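# Sort carabiners with sticking gates into the grey tray

## Task

Find each carabiner whose gate stays open after being pushed in rather than springing closed (there is at least one), and place every such faulty one inside the grey tray. The carabiners whose gates spring back must stay on the table, not in the tray. At the end the grippers must have released everything and backed away, and the arrangement must hold on its own, with nothing resting on or supported by the robot.

## Robot and tools

Robot: two arms, left_arm and right_arm, each ending in a parallel two-finger gripper with its own wrist camera. Cameras: cam_high, cam_left_wrist, cam_right_wrist, each 896x504 pixels.

Frames: all reported poses use one scene frame. Its origin sits on the table surface midway between the arms, +z is up, +x points forward over the table, and left_arm is on the +y side (the names do not match image sides). The base of left_arm is at (-0.041, +0.318, +0.146) m and right_arm at (-0.003, -0.298, +0.146) m, both tilted. Each gripper has its own axes: fingers extend along its +z, and they open and close along its y. The reported end_effector_position is the spot between the finger pads, roughly 1 cm short of the tips. Reported hand positions can be a bit wrong, more so far from the base.

execute_actions(actions, pictures): actions is a list holding zero or one entry. An empty list just reports the state, with images. An action entry is {"rows": [...], "steps": n}: 1 to 15 rows, n from 1 to 15 (default 15), each step lasting 1/30 s; if rows run out, the final row repeats. An action needs at least 6 steps. A wait entry is {"steps": n} without rows, n up to 300, counted from the previous result, so time spent replying is included. Set pictures to true to get images with an action.

Row layout (also used by move's target): one flat list of 14 numbers, each between -1 and 1, covering both arms even if one is idle: left_arm dx, dy, dz, rx, ry, rz, opening, then right_arm the same seven. dx..rz are offsets, not a pose: expressed in that gripper's own axes and measured from the gripper pose shown in the latest result (before any result in this scene, or for second and later calls within one reply, measured from where the hand is when the action begins). Every row refers back to that same reference, not to the row before. Scale: 1.0 equals 0.6 m of travel or 180 degrees of turn; rx, ry, rz form one rotation vector. The opening is absolute, not an offset: +1 is fully open (0.094 m gap), -1 is shut. All-zero offsets are not idle: they pull the hand back to its reference pose.

move(target, speed): target is a single 14-number row as above. Each hand follows a straight line toward its target; both paths finish together, lasting 0.5 to 10 s (cut off at 10 s). speed is the path's top speed in m/s, 0.002 to 0.5, default 0.25; turning is capped at twice that in rad/s. The opening is applied when the move starts. Paths ignore obstacles and the other arm; hands lag, wander and can overshoot speed near full stretch. Faster contact hits harder, and aiming past a contact presses harder. The result adds a move: line with the ending (done, off_target, moving, held, fault) and any limits (paced: the sent pose was clipped; held: some steps were blocked, after which the arm may jump quickly), plus each hand's distance from its target.

wait(seconds): 0 to 10 s of letting the scene run with no new command.

zoom_image(camera, region): enlarges part of a camera's latest image; region is [x0, y0, x1, y1] pixels from the top-left corner, no larger than 504 by 504.

read_manual(section): only "licences"; gives URDF licence text and moves nothing.

finished_scene(scene): pass the number of the current scene to end and grade it; it cannot be reversed.

Timing: an action's result is captured 6 steps before it ends; those final steps execute while you compose the next reply, and the next action waits for them. The simulation keeps running while you reply. After the last step, an arm only continues to its last clipped pose, so a far target may need several actions.

Motion limits: each step, the commanded pose is clipped to within 70 mm and 16 degrees of the measured pose. Arms usually stop a centimetre or more short, mostly low, and can sag more under repeated zero offsets; to hold an arm still, send in a reply's first call the offset back to its desired pose, then zeros, aiming higher if it still droops.

Result lines: the state line gives each gripper's position (m) and quat_wxyz. grip_measured is the finger gap on the command scale; the last Joint positions value is the gap in metres. To hold something, command about 0.03 below grip_measured (less for a softer hold); each pad pushes up to about 50 to 62 N, less on parts under 2 mm thick. A Hand target line (only when nothing is pending) shows where the controller is driving each hand. HELD marks steps not sent; pose unreachable means a clearance check altered or blocked that arm; too close counts the mounting plates and that side of the rear frame as part of the arm. FAULT means an arm stopped. Joint torques carry offsets and noise. MOTOR HOT appears from 85 °C; at 100 °C the arm drops what it holds and goes limp until cool.

Avoid: knocking anything off the table, dropping or slamming parts, hard pushes, arms striking or squeezing each other, long loaded holds. Brief tugs on held parts or nudges to loose objects may occur.

Each tool is called after "Emit:" by a JSON object that holds its "op" and its "data".

## Session

Emit:
{"op": "execute_actions", "data": {"actions": []}}

Scene clock: 0.00 s of 6000.00 s.
left_arm: end_effector_position=(+0.0984, +0.6169, +0.1366) grip_measured=+1.000 end_effector_quat_wxyz=(-0.029, +0.866, -0.494, +0.075) | right_arm: end_effector_position=(+0.2894, -0.2592, +0.1512) grip_measured=+1.000 end_effector_quat_wxyz=(+0.042, +0.903, -0.419, -0.087)
Joint positions: left_arm=[ 1.814  0.86   0.583 -0.956  0.733 -0.545  0.094] | right_arm=[ 0.462  0.98   0.656 -1.169  0.517 -1.659  0.094]
Joint velocities: left_arm=[ 0.005 -0.005 -0.012 -0.002 -0.022  0.007  0.   ] | right_arm=[-0.015 -0.015 -0.007 -0.007  0.022 -0.037  0.   ]
Joint torques (N m, as the arm reports them, + toward a larger angle): no reading
Motor temperatures (°C, as the motors report them): left_arm=[24 22 24 23 24 24] | right_arm=[24 21 21 22 23 22]
Hand target (left_arm): +0.101, +0.624, +0.140; -0.034, +0.863, -0.498, +0.072
Hand target (right_arm): +0.300, -0.258, +0.157; +0.032, +0.901, -0.425, -0.081

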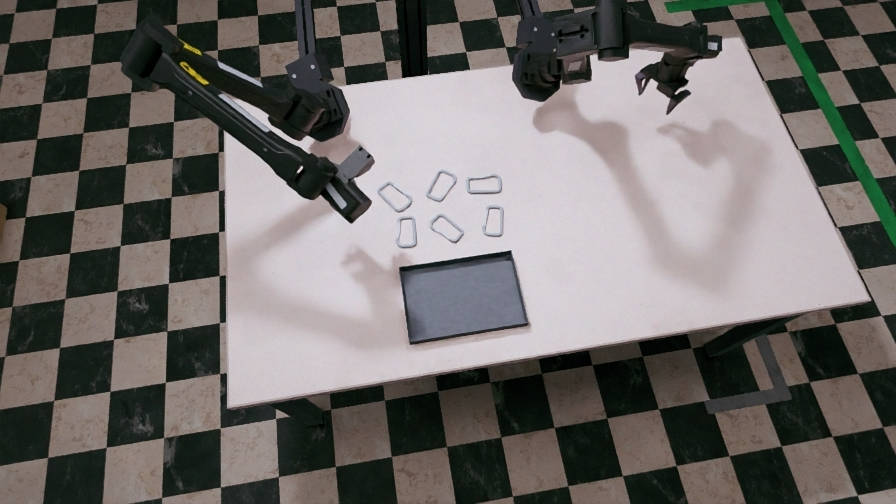

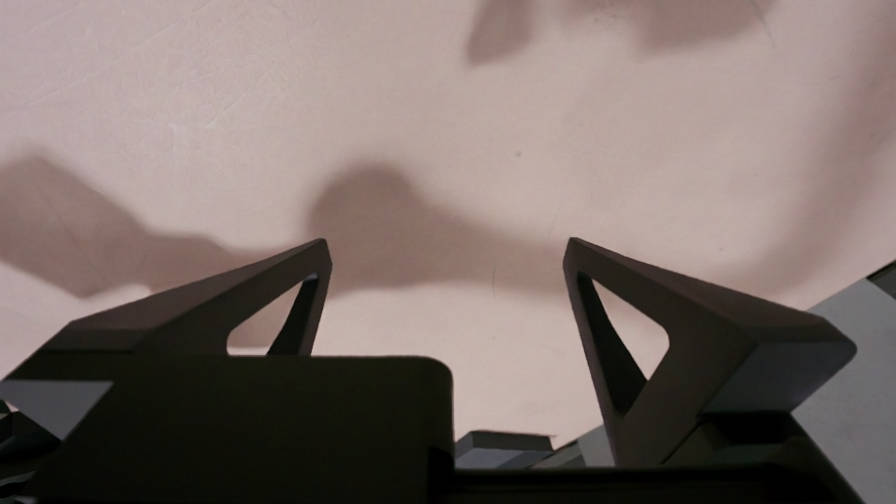

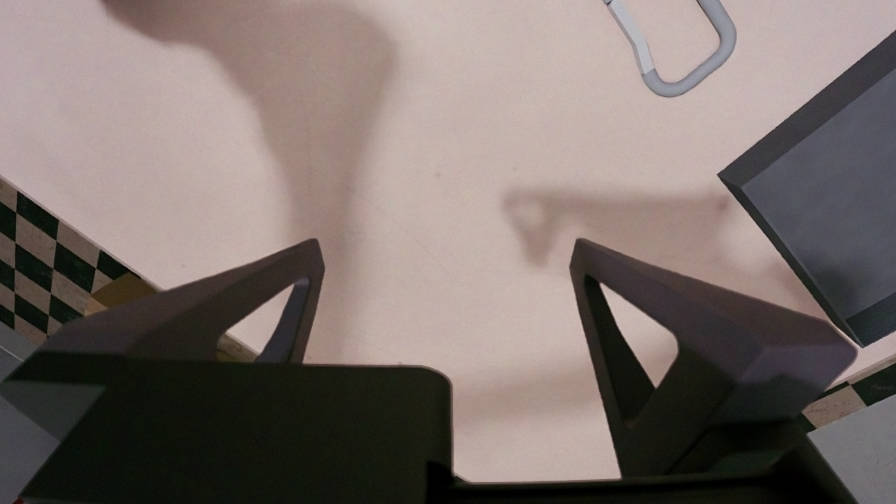

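Emit:
{"op": "zoom_image", "data": {"camera": "cam_high", "region": [340, 150, 560, 280]}}

Region (340, 150, 560, 280) of cam_high's 896x504 image, scaled by 2.291, with more detail than that image has; it fills the top 298 rows of this view, and the rest is white.

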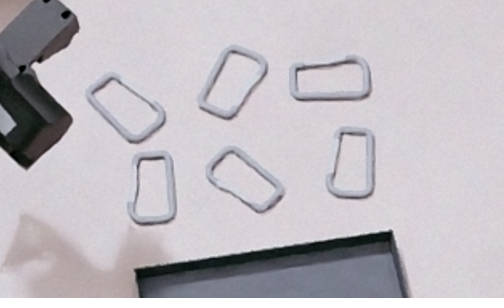

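Emit:
{"op": "move", "data": {"target": [0,0,0,0,0,0,1,-0.247,-0.298,-0.268,0.0695,-0.0335,0.721,1], "speed": 0.4}}

Scene clock: 5.20 s of 6000.00 s.
left_arm: end_effector_position=(+0.0984, +0.6169, +0.1366) grip_measured=+1.000 end_effector_quat_wxyz=(-0.029, +0.866, -0.494, +0.075) | right_arm: end_effector_position=(+0.3522, -0.0436, +0.2805) grip_measured=+1.000 end_effector_quat_wxyz=(-0.005, -0.011, +1.000, -0.021)
Joint positions: left_arm=[ 1.814  0.86   0.583 -0.956  0.733 -0.545  0.094] | right_arm=[ 1.011  1.535  1.24  -1.475  0.66   1.203  0.094]
Joint velocities: left_arm=[-0.005 -0.005 -0.002 -0.017  0.037  0.051  0.   ] | right_arm=[-0.005 -0.015 -0.017 -0.012 -0.022  0.11   0.   ]
Joint torques (N m, as the arm reports them, + toward a larger angle): left_arm=[ 2.02 -5.96  7.32  0.43 -0.07  0.02] | right_arm=[ 8.31 -7.21 10.12 -0.25  0.    0.11]
Motor temperatures (°C, as the motors report them): left_arm=[24 22 25 23 24 24] | right_arm=[24 21 22 22 23 22]
Hand target (left_arm): +0.098, +0.617, +0.137; -0.029, +0.866, -0.494, +0.075
Hand target (right_arm): +0.364, -0.032, +0.300; +0.005, +0.001, +1.000, -0.004
Off the commanded pose (left_arm): 0.000 m, 0 deg.
Off the commanded pose (right_arm): 0.025 m, 3 deg.
Kept back: nothing.
move: off_target (right_arm)

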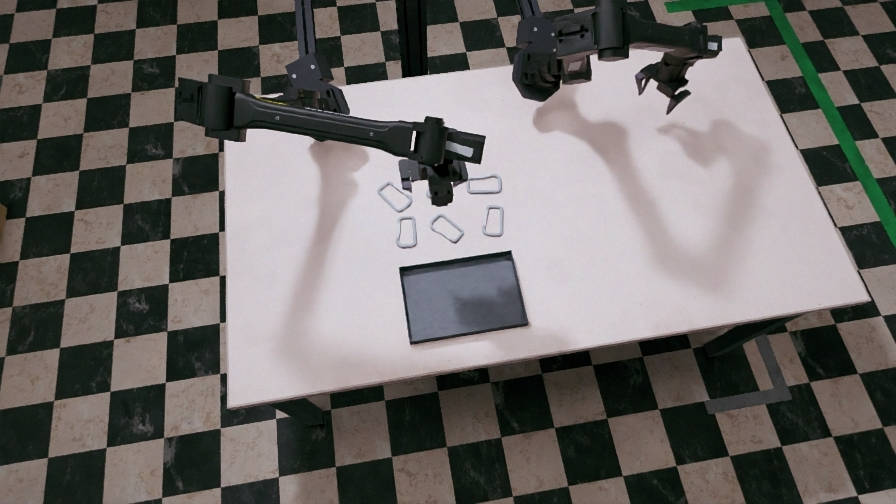

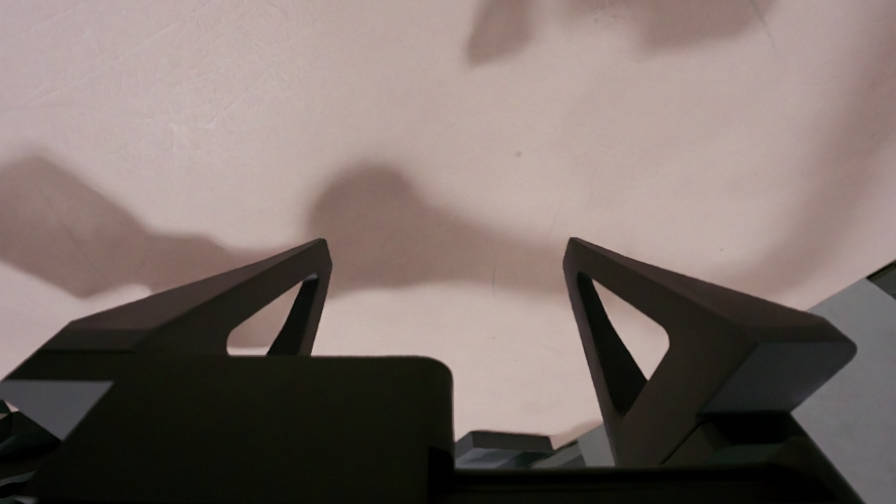

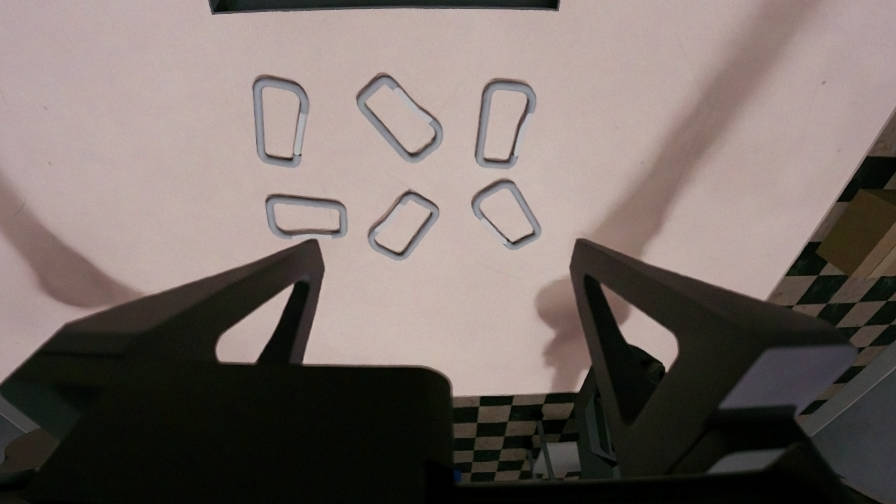

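Emit:
{"op": "zoom_image", "data": {"camera": "cam_right_wrist", "region": [240, 60, 560, 270]}}

Region (240, 60, 560, 270) of cam_right_wrist's 896x504 image, scaled by 1.575, with more detail than that image has; it fills the top 331 rows of this view, and the rest is white.

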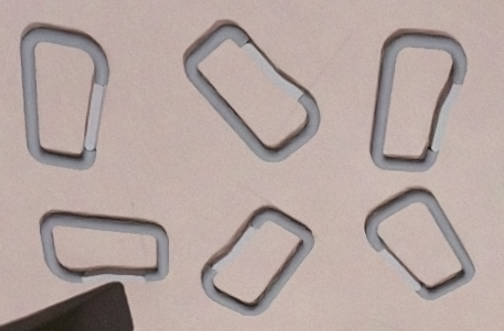

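Emit:
{"op": "move", "data": {"target": [0.883,0.119,0.1545,-0.0576,0.0295,0.7347,0.5,0.058,-0.106,0.323,-0.0134,-0.003,0.0236,0.5], "speed": 0.4}}

Scene clock: 11.63 s of 6000.00 s.
left_arm: end_effector_position=(+0.2959, +0.1285, +0.0805) grip_measured=+0.502 end_effector_quat_wxyz=(-0.015, +0.103, +0.995, +0.002) | right_arm: end_effector_position=(+0.3109, -0.1143, +0.0897) grip_measured=+0.503 end_effector_quat_wxyz=(-0.007, +0.023, +1.000, -0.005)
Joint positions: left_arm=[-0.609  1.476  0.777 -0.739 -0.636 -0.527  0.071] | right_arm=[ 0.683  1.459  0.725 -0.748  0.657  0.836  0.071]
Joint velocities: left_arm=[-0.005 -0.005 -0.002  0.002  0.037  0.022 -0.001] | right_arm=[-0.015 -0.024 -0.012 -0.012 -0.022 -0.11  -0.001]
Joint torques (N m, as the arm reports them, + toward a larger angle): left_arm=[-5.98 -9.26  8.42  0.06 -0.31  0.09] | right_arm=[ 5.15 -8.84  4.26  1.21 -0.33 -0.1 ]
Motor temperatures (°C, as the motors report them): left_arm=[24 22 25 23 24 24] | right_arm=[24 21 23 22 23 22]
Hand target (left_arm): +0.306, +0.122, +0.086; -0.008, +0.106, +0.994, -0.002
Hand target (right_arm): +0.314, -0.116, +0.090; -0.003, +0.026, +1.000, +0.001
Off the commanded pose (left_arm): 0.024 m, 2 deg.
Off the commanded pose (right_arm): 0.006 m, 1 deg.
Kept back: nothing.
move: off_target (left_arm)

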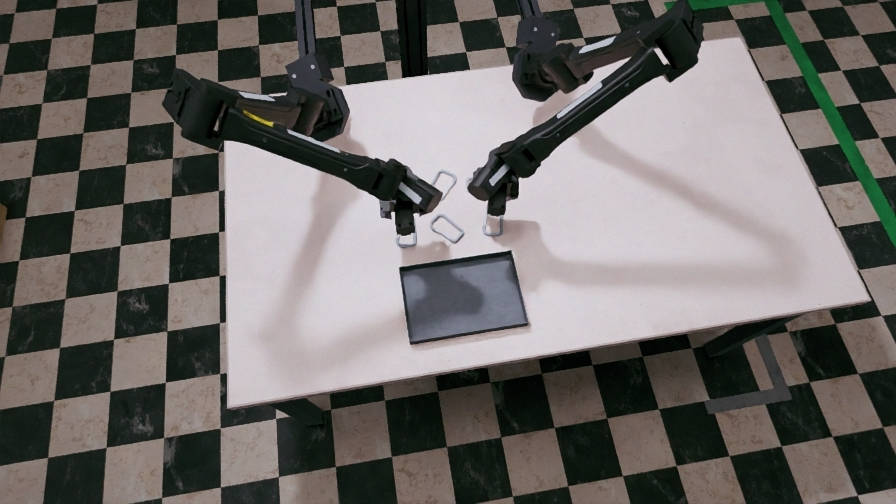

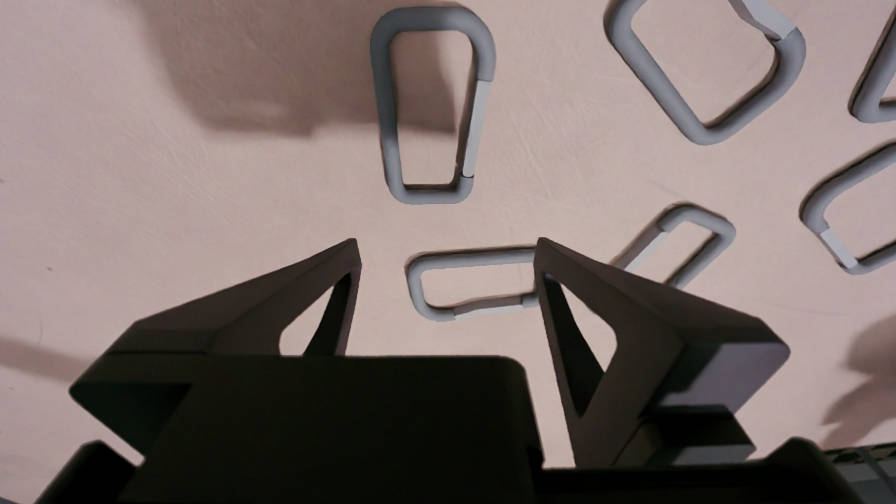

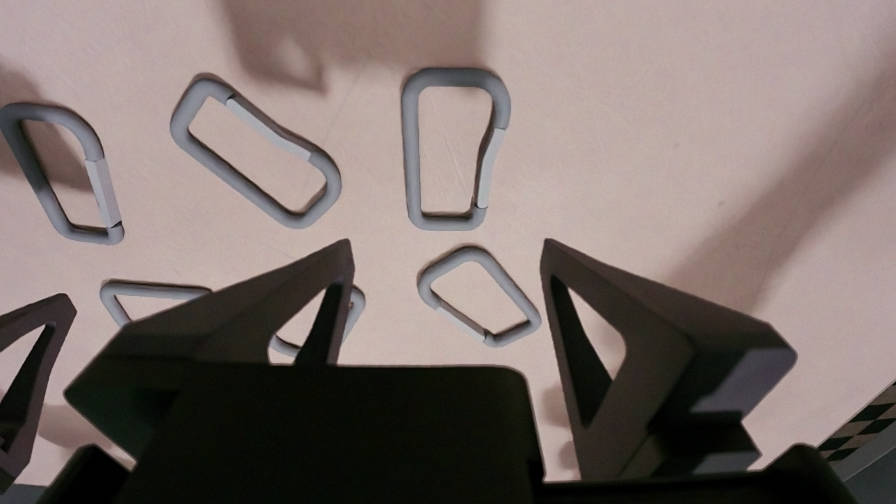

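Emit:
{"op": "move", "data": {"target": [-0.047,0.016,0.092,0,0,0,0.5,-0.007,-0.002,0.108,0,0,0,0.5], "speed": 0.15}}

Scene clock: 12.97 s of 6000.00 s.
left_arm: end_effector_position=(+0.3102, +0.1383, +0.0234) grip_measured=+0.502 end_effector_quat_wxyz=(-0.025, +0.109, +0.994, +0.008) | right_arm: end_effector_position=(+0.3129, -0.1167, +0.0266) grip_measured=+0.503 end_effector_quat_wxyz=(-0.011, +0.026, +1.000, -0.009)
Joint positions: left_arm=[-0.479  1.58   0.778 -0.572 -0.615 -0.376  0.071] | right_arm=[ 0.564  1.585  0.691 -0.511  0.642  0.701  0.071]
Joint velocities: left_arm=[-0.005 -0.015  0.007  0.012 -0.022 -0.022 -0.001] | right_arm=[ 0.005 -0.005 -0.012 -0.002 -0.095 -0.007 -0.   ]
Joint torques (N m, as the arm reports them, + toward a larger angle): left_arm=[ -5.66 -10.57   7.01   0.84  -0.04   0.07] | right_arm=[ 5.67 -8.68  3.16  1.26 -0.32 -0.1 ]
Motor temperatures (°C, as the motors report them): left_arm=[24 22 25 23 24 24] | right_arm=[24 21 23 22 23 22]
Hand target (left_arm): +0.325, +0.133, +0.025; -0.014, +0.103, +0.995, +0.002
Hand target (right_arm): +0.314, -0.116, +0.026; -0.008, +0.023, +1.000, -0.004
Off the commanded pose (left_arm): 0.015 m, 1 deg.
Off the commanded pose (right_arm): 0.002 m, 1 deg.
Kept back: nothing.
move: off_target (left_arm)

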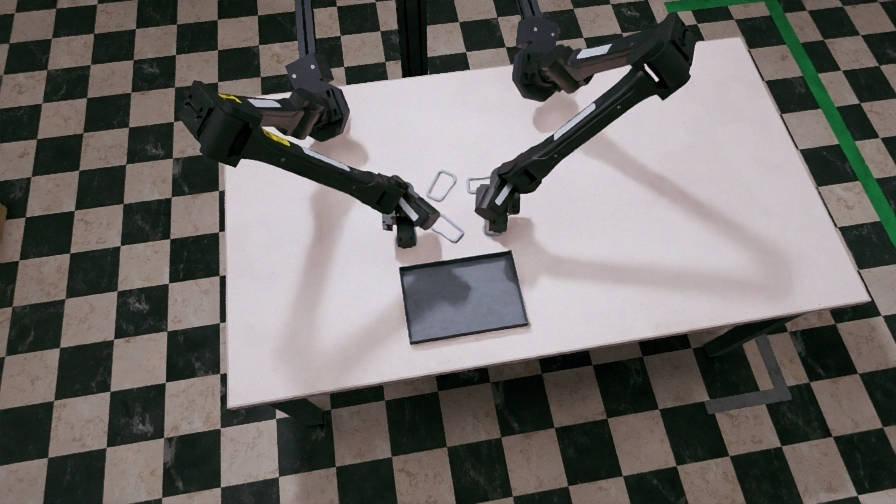

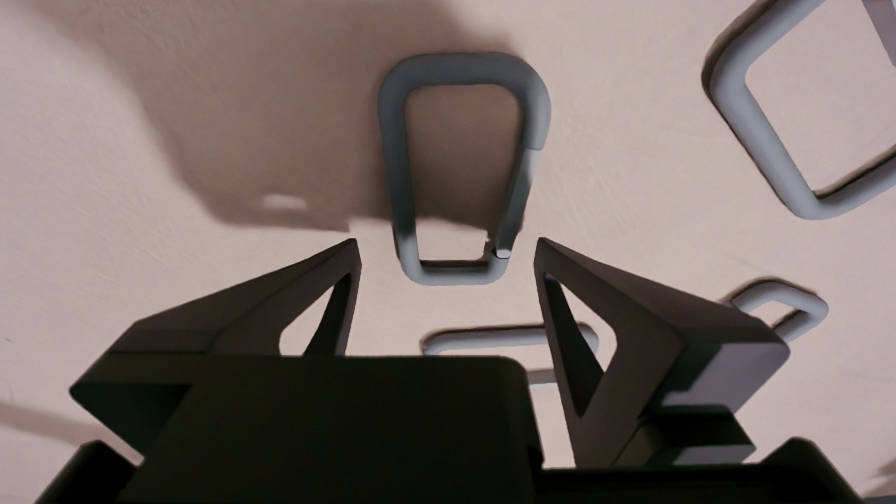

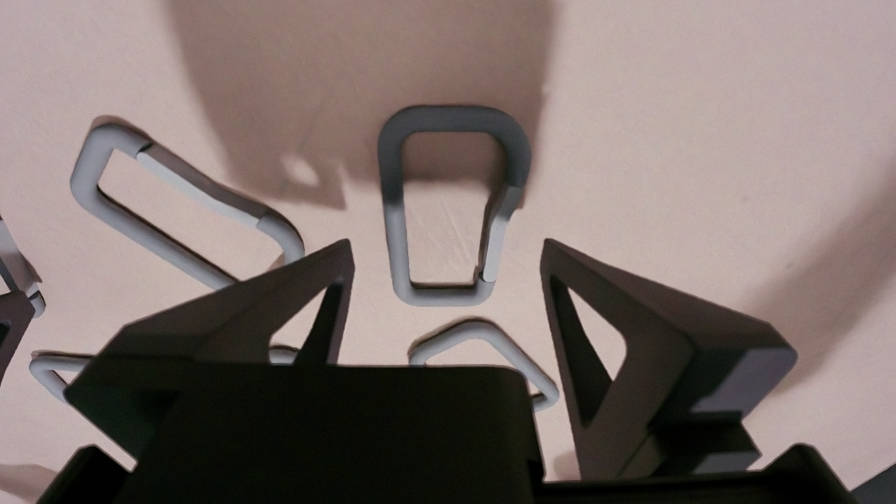

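Emit:
{"op": "move", "data": {"target": [-0.05,-0.005,0.017,0,0,0,0.5,-0.003,0,0.022,0,0,0,0.5], "speed": 0.06}}

Scene clock: 14.13 s of 6000.00 s.
left_arm: end_effector_position=(+0.3294, +0.1307, +0.0153) grip_measured=+0.502 end_effector_quat_wxyz=(-0.024, +0.111, +0.994, +0.008) | right_arm: end_effector_position=(+0.3139, -0.1169, +0.0180) grip_measured=+0.503 end_effector_quat_wxyz=(-0.011, +0.027, +1.000, -0.010)
Joint positions: left_arm=[-0.46   1.621  0.834 -0.572 -0.611 -0.348  0.071] | right_arm=[ 0.548  1.606  0.691 -0.481  0.641  0.686  0.071]
Joint velocities: left_arm=[-0.005 -0.015 -0.002  0.002  0.007  0.022  0.001] | right_arm=[ 0.005 -0.005 -0.002 -0.007 -0.051 -0.095  0.   ]
Joint torques (N m, as the arm reports them, + toward a larger angle): left_arm=[ -5.66 -10.54   6.83   0.26  -0.04   0.06] | right_arm=[ 5.27 -8.18  3.24  1.23 -0.32 -0.07]
Motor temperatures (°C, as the motors report them): left_arm=[24 22 25 23 24 24] | right_arm=[24 21 23 22 23 22]
Hand target (left_arm): +0.338, +0.129, +0.012; -0.025, +0.109, +0.994, +0.008
Hand target (right_arm): +0.314, -0.117, +0.014; -0.011, +0.026, +1.000, -0.009
Off the commanded pose (left_arm): 0.010 m, 0 deg.
Off the commanded pose (right_arm): 0.005 m, 0 deg.
Kept back: nothing.
move: done

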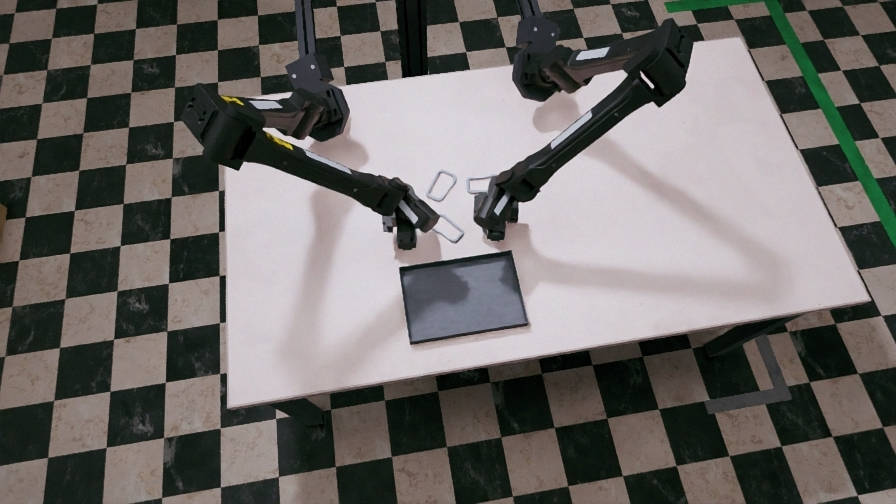

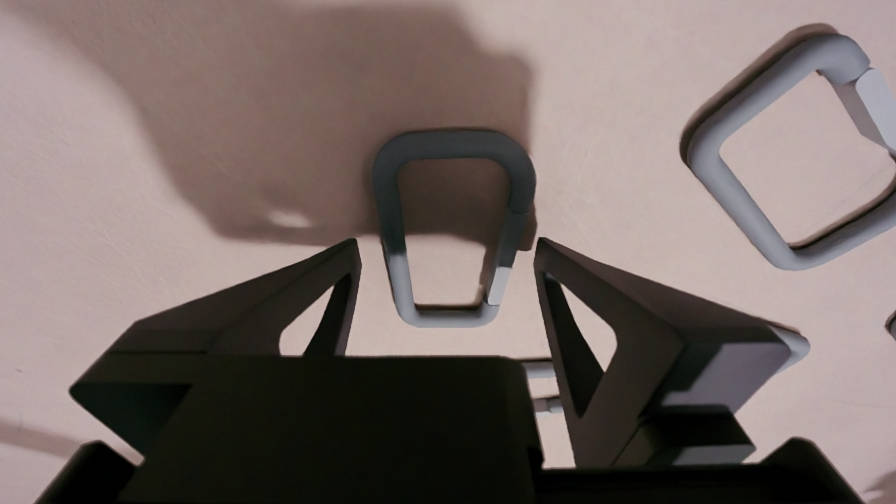

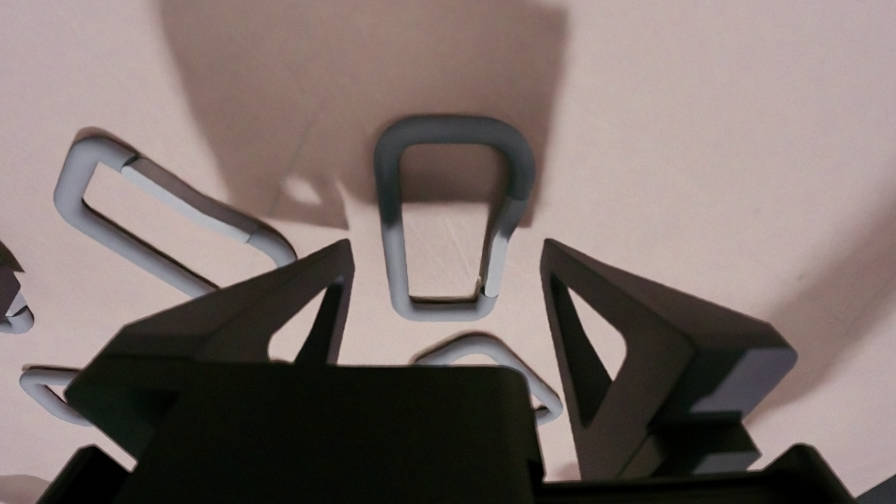

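Emit:
{"op": "move", "data": {"target": [0.003,0,0.012,0,0,0,0.5,-0.002,0,0.018,0,0,0,0.5], "speed": 0.03}}

Scene clock: 15.13 s of 6000.00 s.
left_arm: end_effector_position=(+0.3323, +0.1289, +0.0152) grip_measured=+0.502 end_effector_quat_wxyz=(-0.019, +0.107, +0.994, +0.005) | right_arm: end_effector_position=(+0.3144, -0.1171, +0.0118) grip_measured=+0.503 end_effector_quat_wxyz=(-0.011, +0.029, +0.999, -0.011)
Joint positions: left_arm=[-0.46   1.621  0.834 -0.556 -0.611 -0.346  0.071] | right_arm=[ 0.537  1.621  0.691 -0.459  0.641  0.677  0.071]
Joint velocities: left_arm=[-0.005 -0.015  0.002  0.017  0.007 -0.007 -0.001] | right_arm=[ 0.005 -0.005 -0.002 -0.002 -0.037 -0.022  0.   ]
Joint torques (N m, as the arm reports them, + toward a larger angle): left_arm=[ -5.51 -10.51   3.77   0.85  -0.08   0.12] | right_arm=[ 5.24 -8.6   3.14  1.18 -0.33 -0.14]
Motor temperatures (°C, as the motors report them): left_arm=[24 22 25 23 24 24] | right_arm=[24 21 23 22 23 22]
Hand target (left_arm): +0.327, +0.131, +0.008; -0.024, +0.110, +0.994, +0.008
Hand target (right_arm): +0.315, -0.117, +0.007; -0.011, +0.027, +1.000, -0.010
Off the commanded pose (left_arm): 0.009 m, 1 deg.
Off the commanded pose (right_arm): 0.005 m, 0 deg.
Kept back: nothing.
move: done

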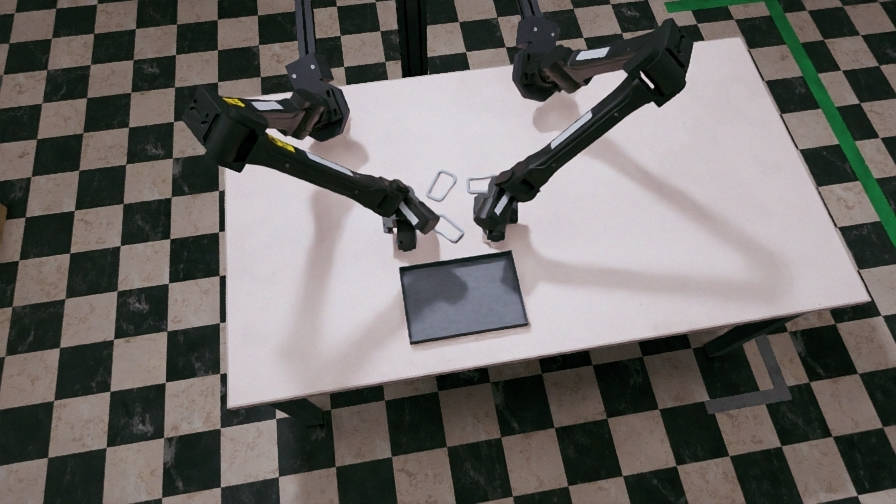

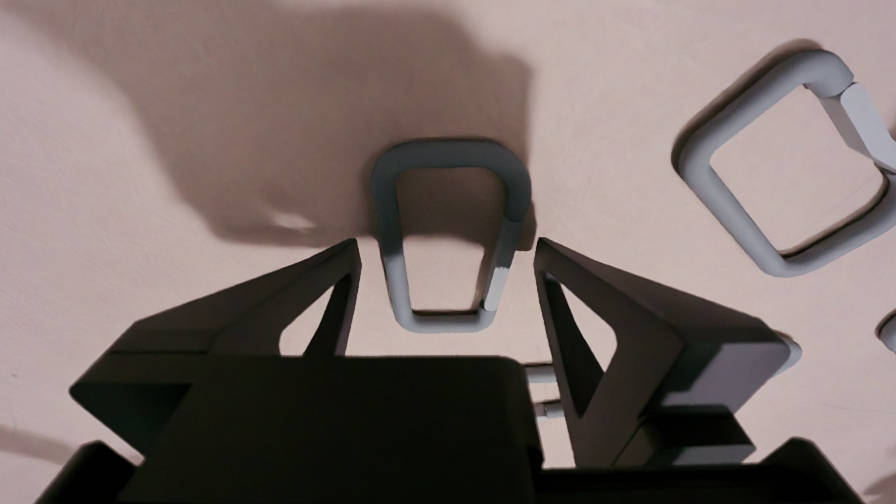

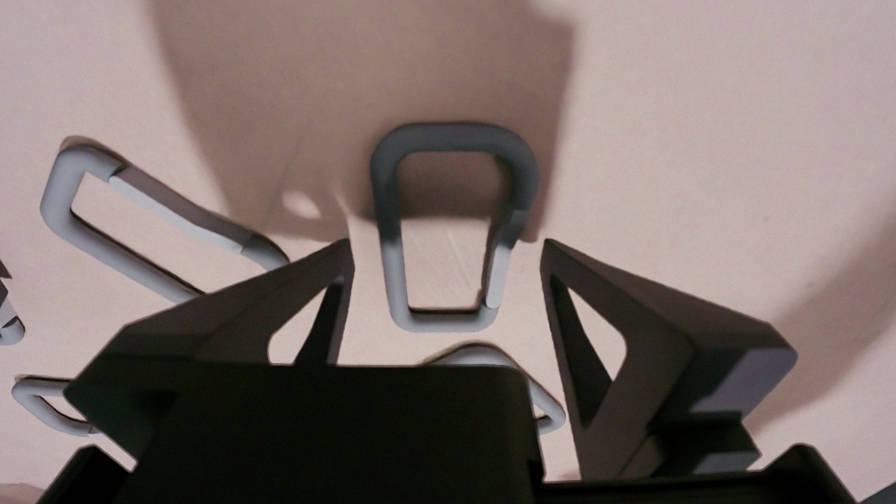

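Emit:
{"op": "move", "data": {"target": [0.022,0,0.004,0,0,0,0.5,0,0,0.005,0,0,0,-0.25], "speed": 0.03}}

Scene clock: 16.13 s of 6000.00 s.
left_arm: end_effector_position=(+0.3199, +0.1328, +0.0110) grip_measured=+0.502 end_effector_quat_wxyz=(-0.024, +0.111, +0.993, +0.008) | right_arm: end_effector_position=(+0.3144, -0.1171, +0.0118) grip_measured=-0.247 end_effector_quat_wxyz=(-0.011, +0.028, +0.999, -0.011)
Joint positions: left_arm=[-0.46   1.621  0.805 -0.541 -0.611 -0.345  0.071] | right_arm=[ 0.537  1.621  0.691 -0.459  0.641  0.676  0.035]
Joint velocities: left_arm=[-0.005 -0.015 -0.002  0.012 -0.051  0.022  0.   ] | right_arm=[-0.005 -0.005 -0.002  0.002 -0.051  0.11  -0.   ]
Joint torques (N m, as the arm reports them, + toward a larger angle): left_arm=[ -6.35 -11.68   3.44   0.77  -0.22  -0.06] | right_arm=[ 5.35 -8.57  3.17  0.9  -0.22  0.  ]
Motor temperatures (°C, as the motors report them): left_arm=[24 22 25 23 24 24] | right_arm=[24 21 23 22 23 22]
Hand target (left_arm): +0.319, +0.132, +0.013; -0.019, +0.107, +0.994, +0.005
Hand target (right_arm): +0.314, -0.117, +0.009; -0.011, +0.029, +0.999, -0.011
Off the commanded pose (left_arm): 0.003 m, 1 deg.
Off the commanded pose (right_arm): 0.003 m, 0 deg.
Kept back: nothing.
move: done

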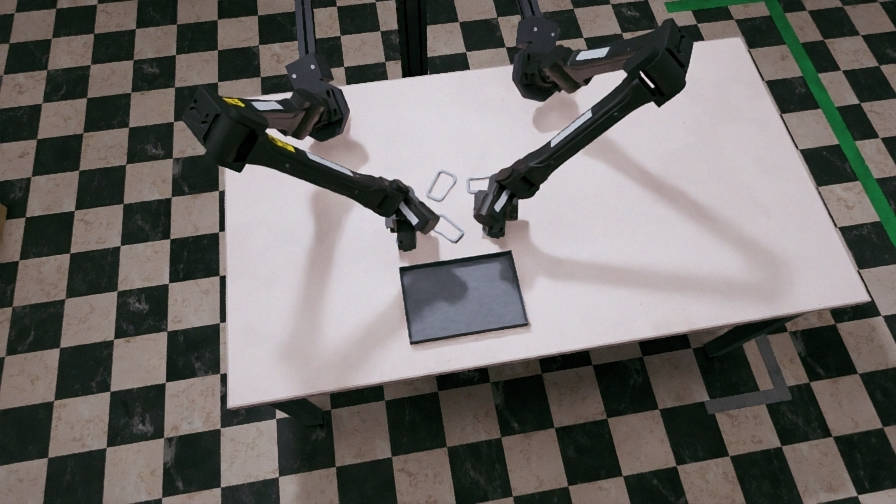

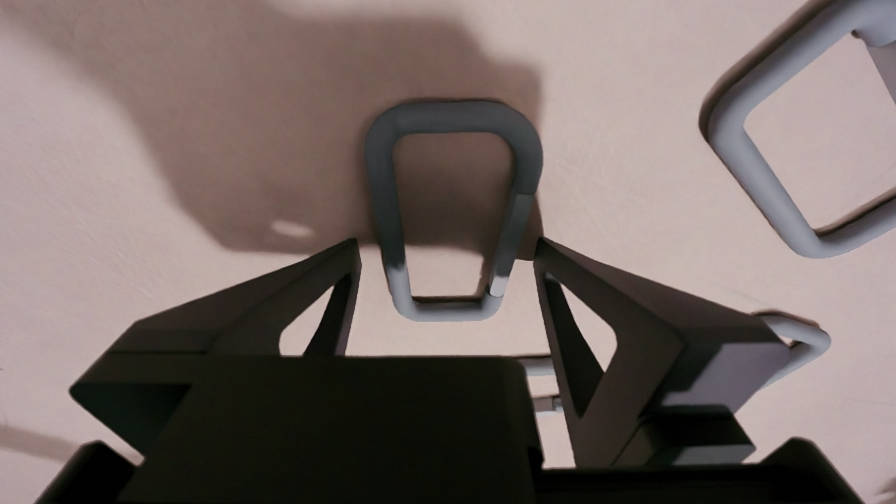

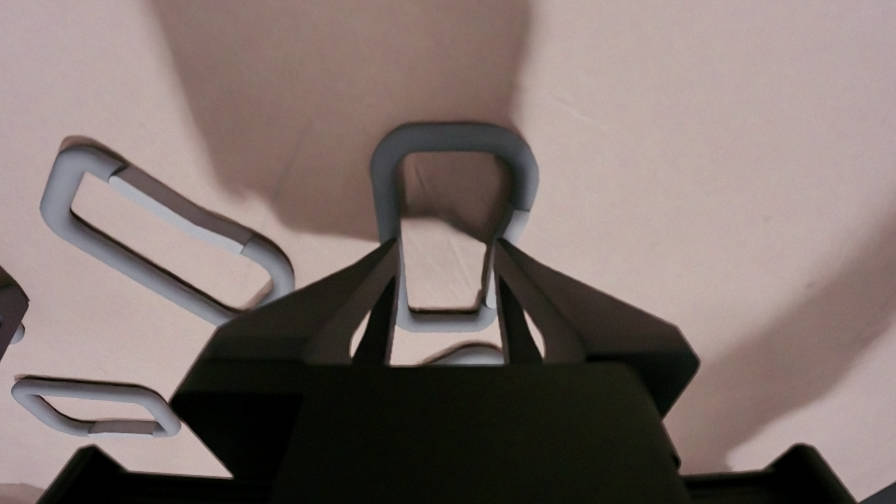

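Emit:
{"op": "execute_actions", "data": {"actions": [{"rows": [[0,0,0,0,0,0,-0.25,0,0,0,0,0,0,0.5]], "steps": 12}]}}

Emit:
{"op": "move", "data": {"target": [0,0,0,0,0,0,-0.25,0,0,0.022,0,0,0,0.5], "speed": 0.03}}

Scene clock: 16.57 s of 6000.00 s.
left_arm: end_effector_position=(+0.3199, +0.1329, +0.0110) grip_measured=-0.214 end_effector_quat_wxyz=(-0.023, +0.111, +0.993, +0.008) | right_arm: end_effector_position=(+0.3144, -0.1171, +0.0118) grip_measured=+0.496 end_effector_quat_wxyz=(-0.011, +0.028, +0.999, -0.011)
Joint positions: left_arm=[-0.46   1.621  0.805 -0.541 -0.612 -0.346  0.037] | right_arm=[ 0.537  1.621  0.691 -0.459  0.641  0.676  0.07 ]
Joint velocities: left_arm=[-0.005 -0.005  0.002  0.002 -0.081  0.007  0.001] | right_arm=[ 0.015 -0.005 -0.002  0.012  0.066  0.022  0.001]
Joint torques (N m, as the arm reports them, + toward a larger angle): left_arm=[ -6.18 -10.64   4.26   0.61  -0.14   0.01] | right_arm=[ 6.09 -9.03  3.21  0.39 -0.18  0.03]
Motor temperatures (°C, as the motors report them): left_arm=[24 22 25 23 24 24] | right_arm=[24 21 23 22 23 22]
Steps of this call (steps 1 to 7: nothing new was sent; steps 8 to 13: the first 6 steps of this action). Readings (end_effector_position):
8: left_arm (+0.3199, +0.1328, +0.0110) | right_arm (+0.3144, -0.1171, +0.0118)
9: left_arm (+0.3199, +0.1329, +0.0110) | right_arm (+0.3144, -0.1171, +0.0118)
11: left_arm (+0.3199, +0.1329, +0.0110) | right_arm (+0.3144, -0.1171, +0.0118)
13: the state above

Scene clock: 17.57 s of 6000.00 s.
left_arm: end_effector_position=(+0.3199, +0.1329, +0.0110) grip_measured=-0.214 end_effector_quat_wxyz=(-0.023, +0.111, +0.993, +0.008) | right_arm: end_effector_position=(+0.3145, -0.1165, +0.0035) grip_measured=+0.497 end_effector_quat_wxyz=(-0.011, +0.030, +0.999, -0.011)
Joint positions: left_arm=[-0.46   1.621  0.805 -0.541 -0.612 -0.346  0.037] | right_arm=[ 0.524  1.643  0.691 -0.429  0.64   0.664  0.07 ]
Joint velocities: left_arm=[-0.005 -0.015  0.017 -0.017 -0.037 -0.066 -0.   ] | right_arm=[-0.015 -0.005 -0.022  0.002  0.037 -0.022 -0.   ]
Joint torques (N m, as the arm reports them, + toward a larger angle): left_arm=[ -6.   -11.13   4.29   0.41  -0.17   0.  ] | right_arm=[ 5.17 -8.61  2.98  1.27 -0.32 -0.08]
Motor temperatures (°C, as the motors report them): left_arm=[24 22 25 23 24 24] | right_arm=[24 21 23 22 23 22]
Hand target (left_arm): +0.320, +0.133, +0.011; -0.023, +0.111, +0.993, +0.008
Hand target (right_arm): +0.314, -0.117, -0.001; -0.011, +0.028, +0.999, -0.011
Off your previous action's commanded pose (left_arm): 0.000 m, 0 deg at its last step (step 6 of this call).
Off your previous action's commanded pose (right_arm): 0.000 m, 0 deg at its last step (step 6 of this call).
Off the commanded pose (left_arm): 0.000 m, 0 deg.
Off the commanded pose (right_arm): 0.005 m, 0 deg.
Kept back: nothing.
move: done

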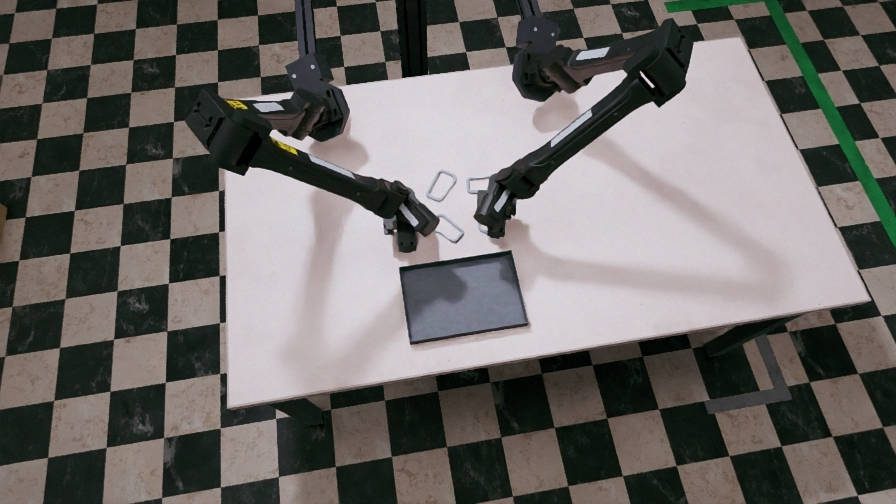

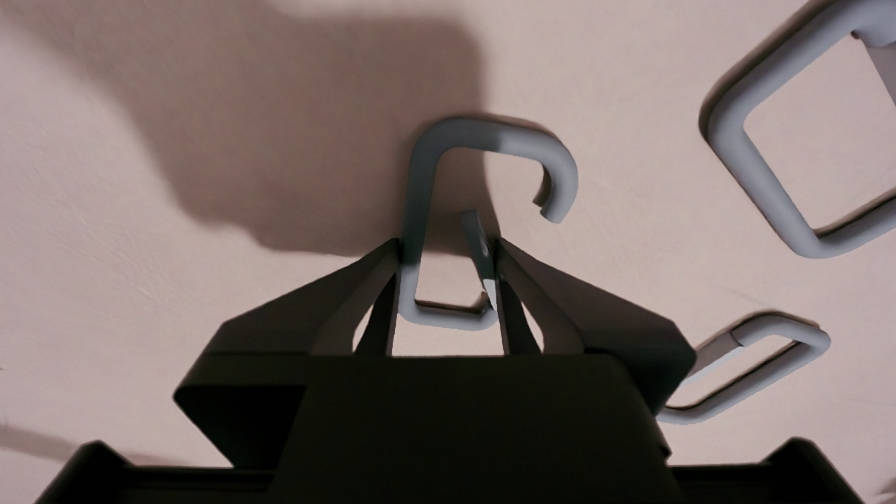

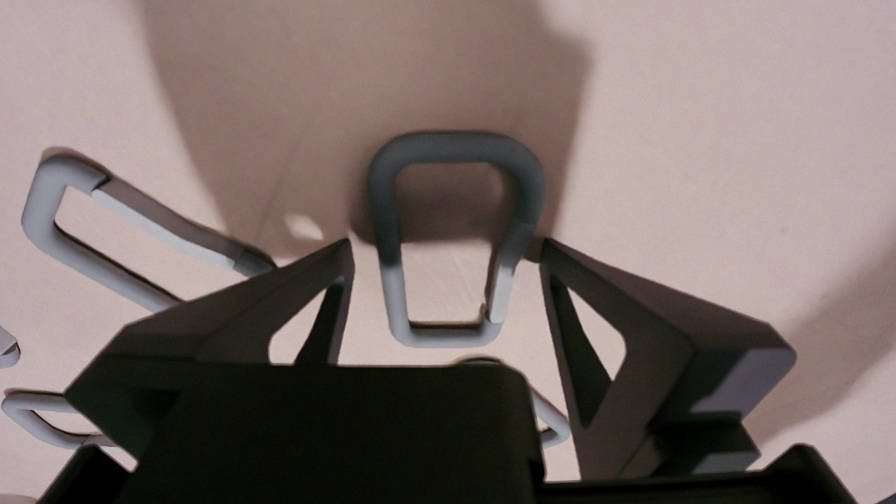

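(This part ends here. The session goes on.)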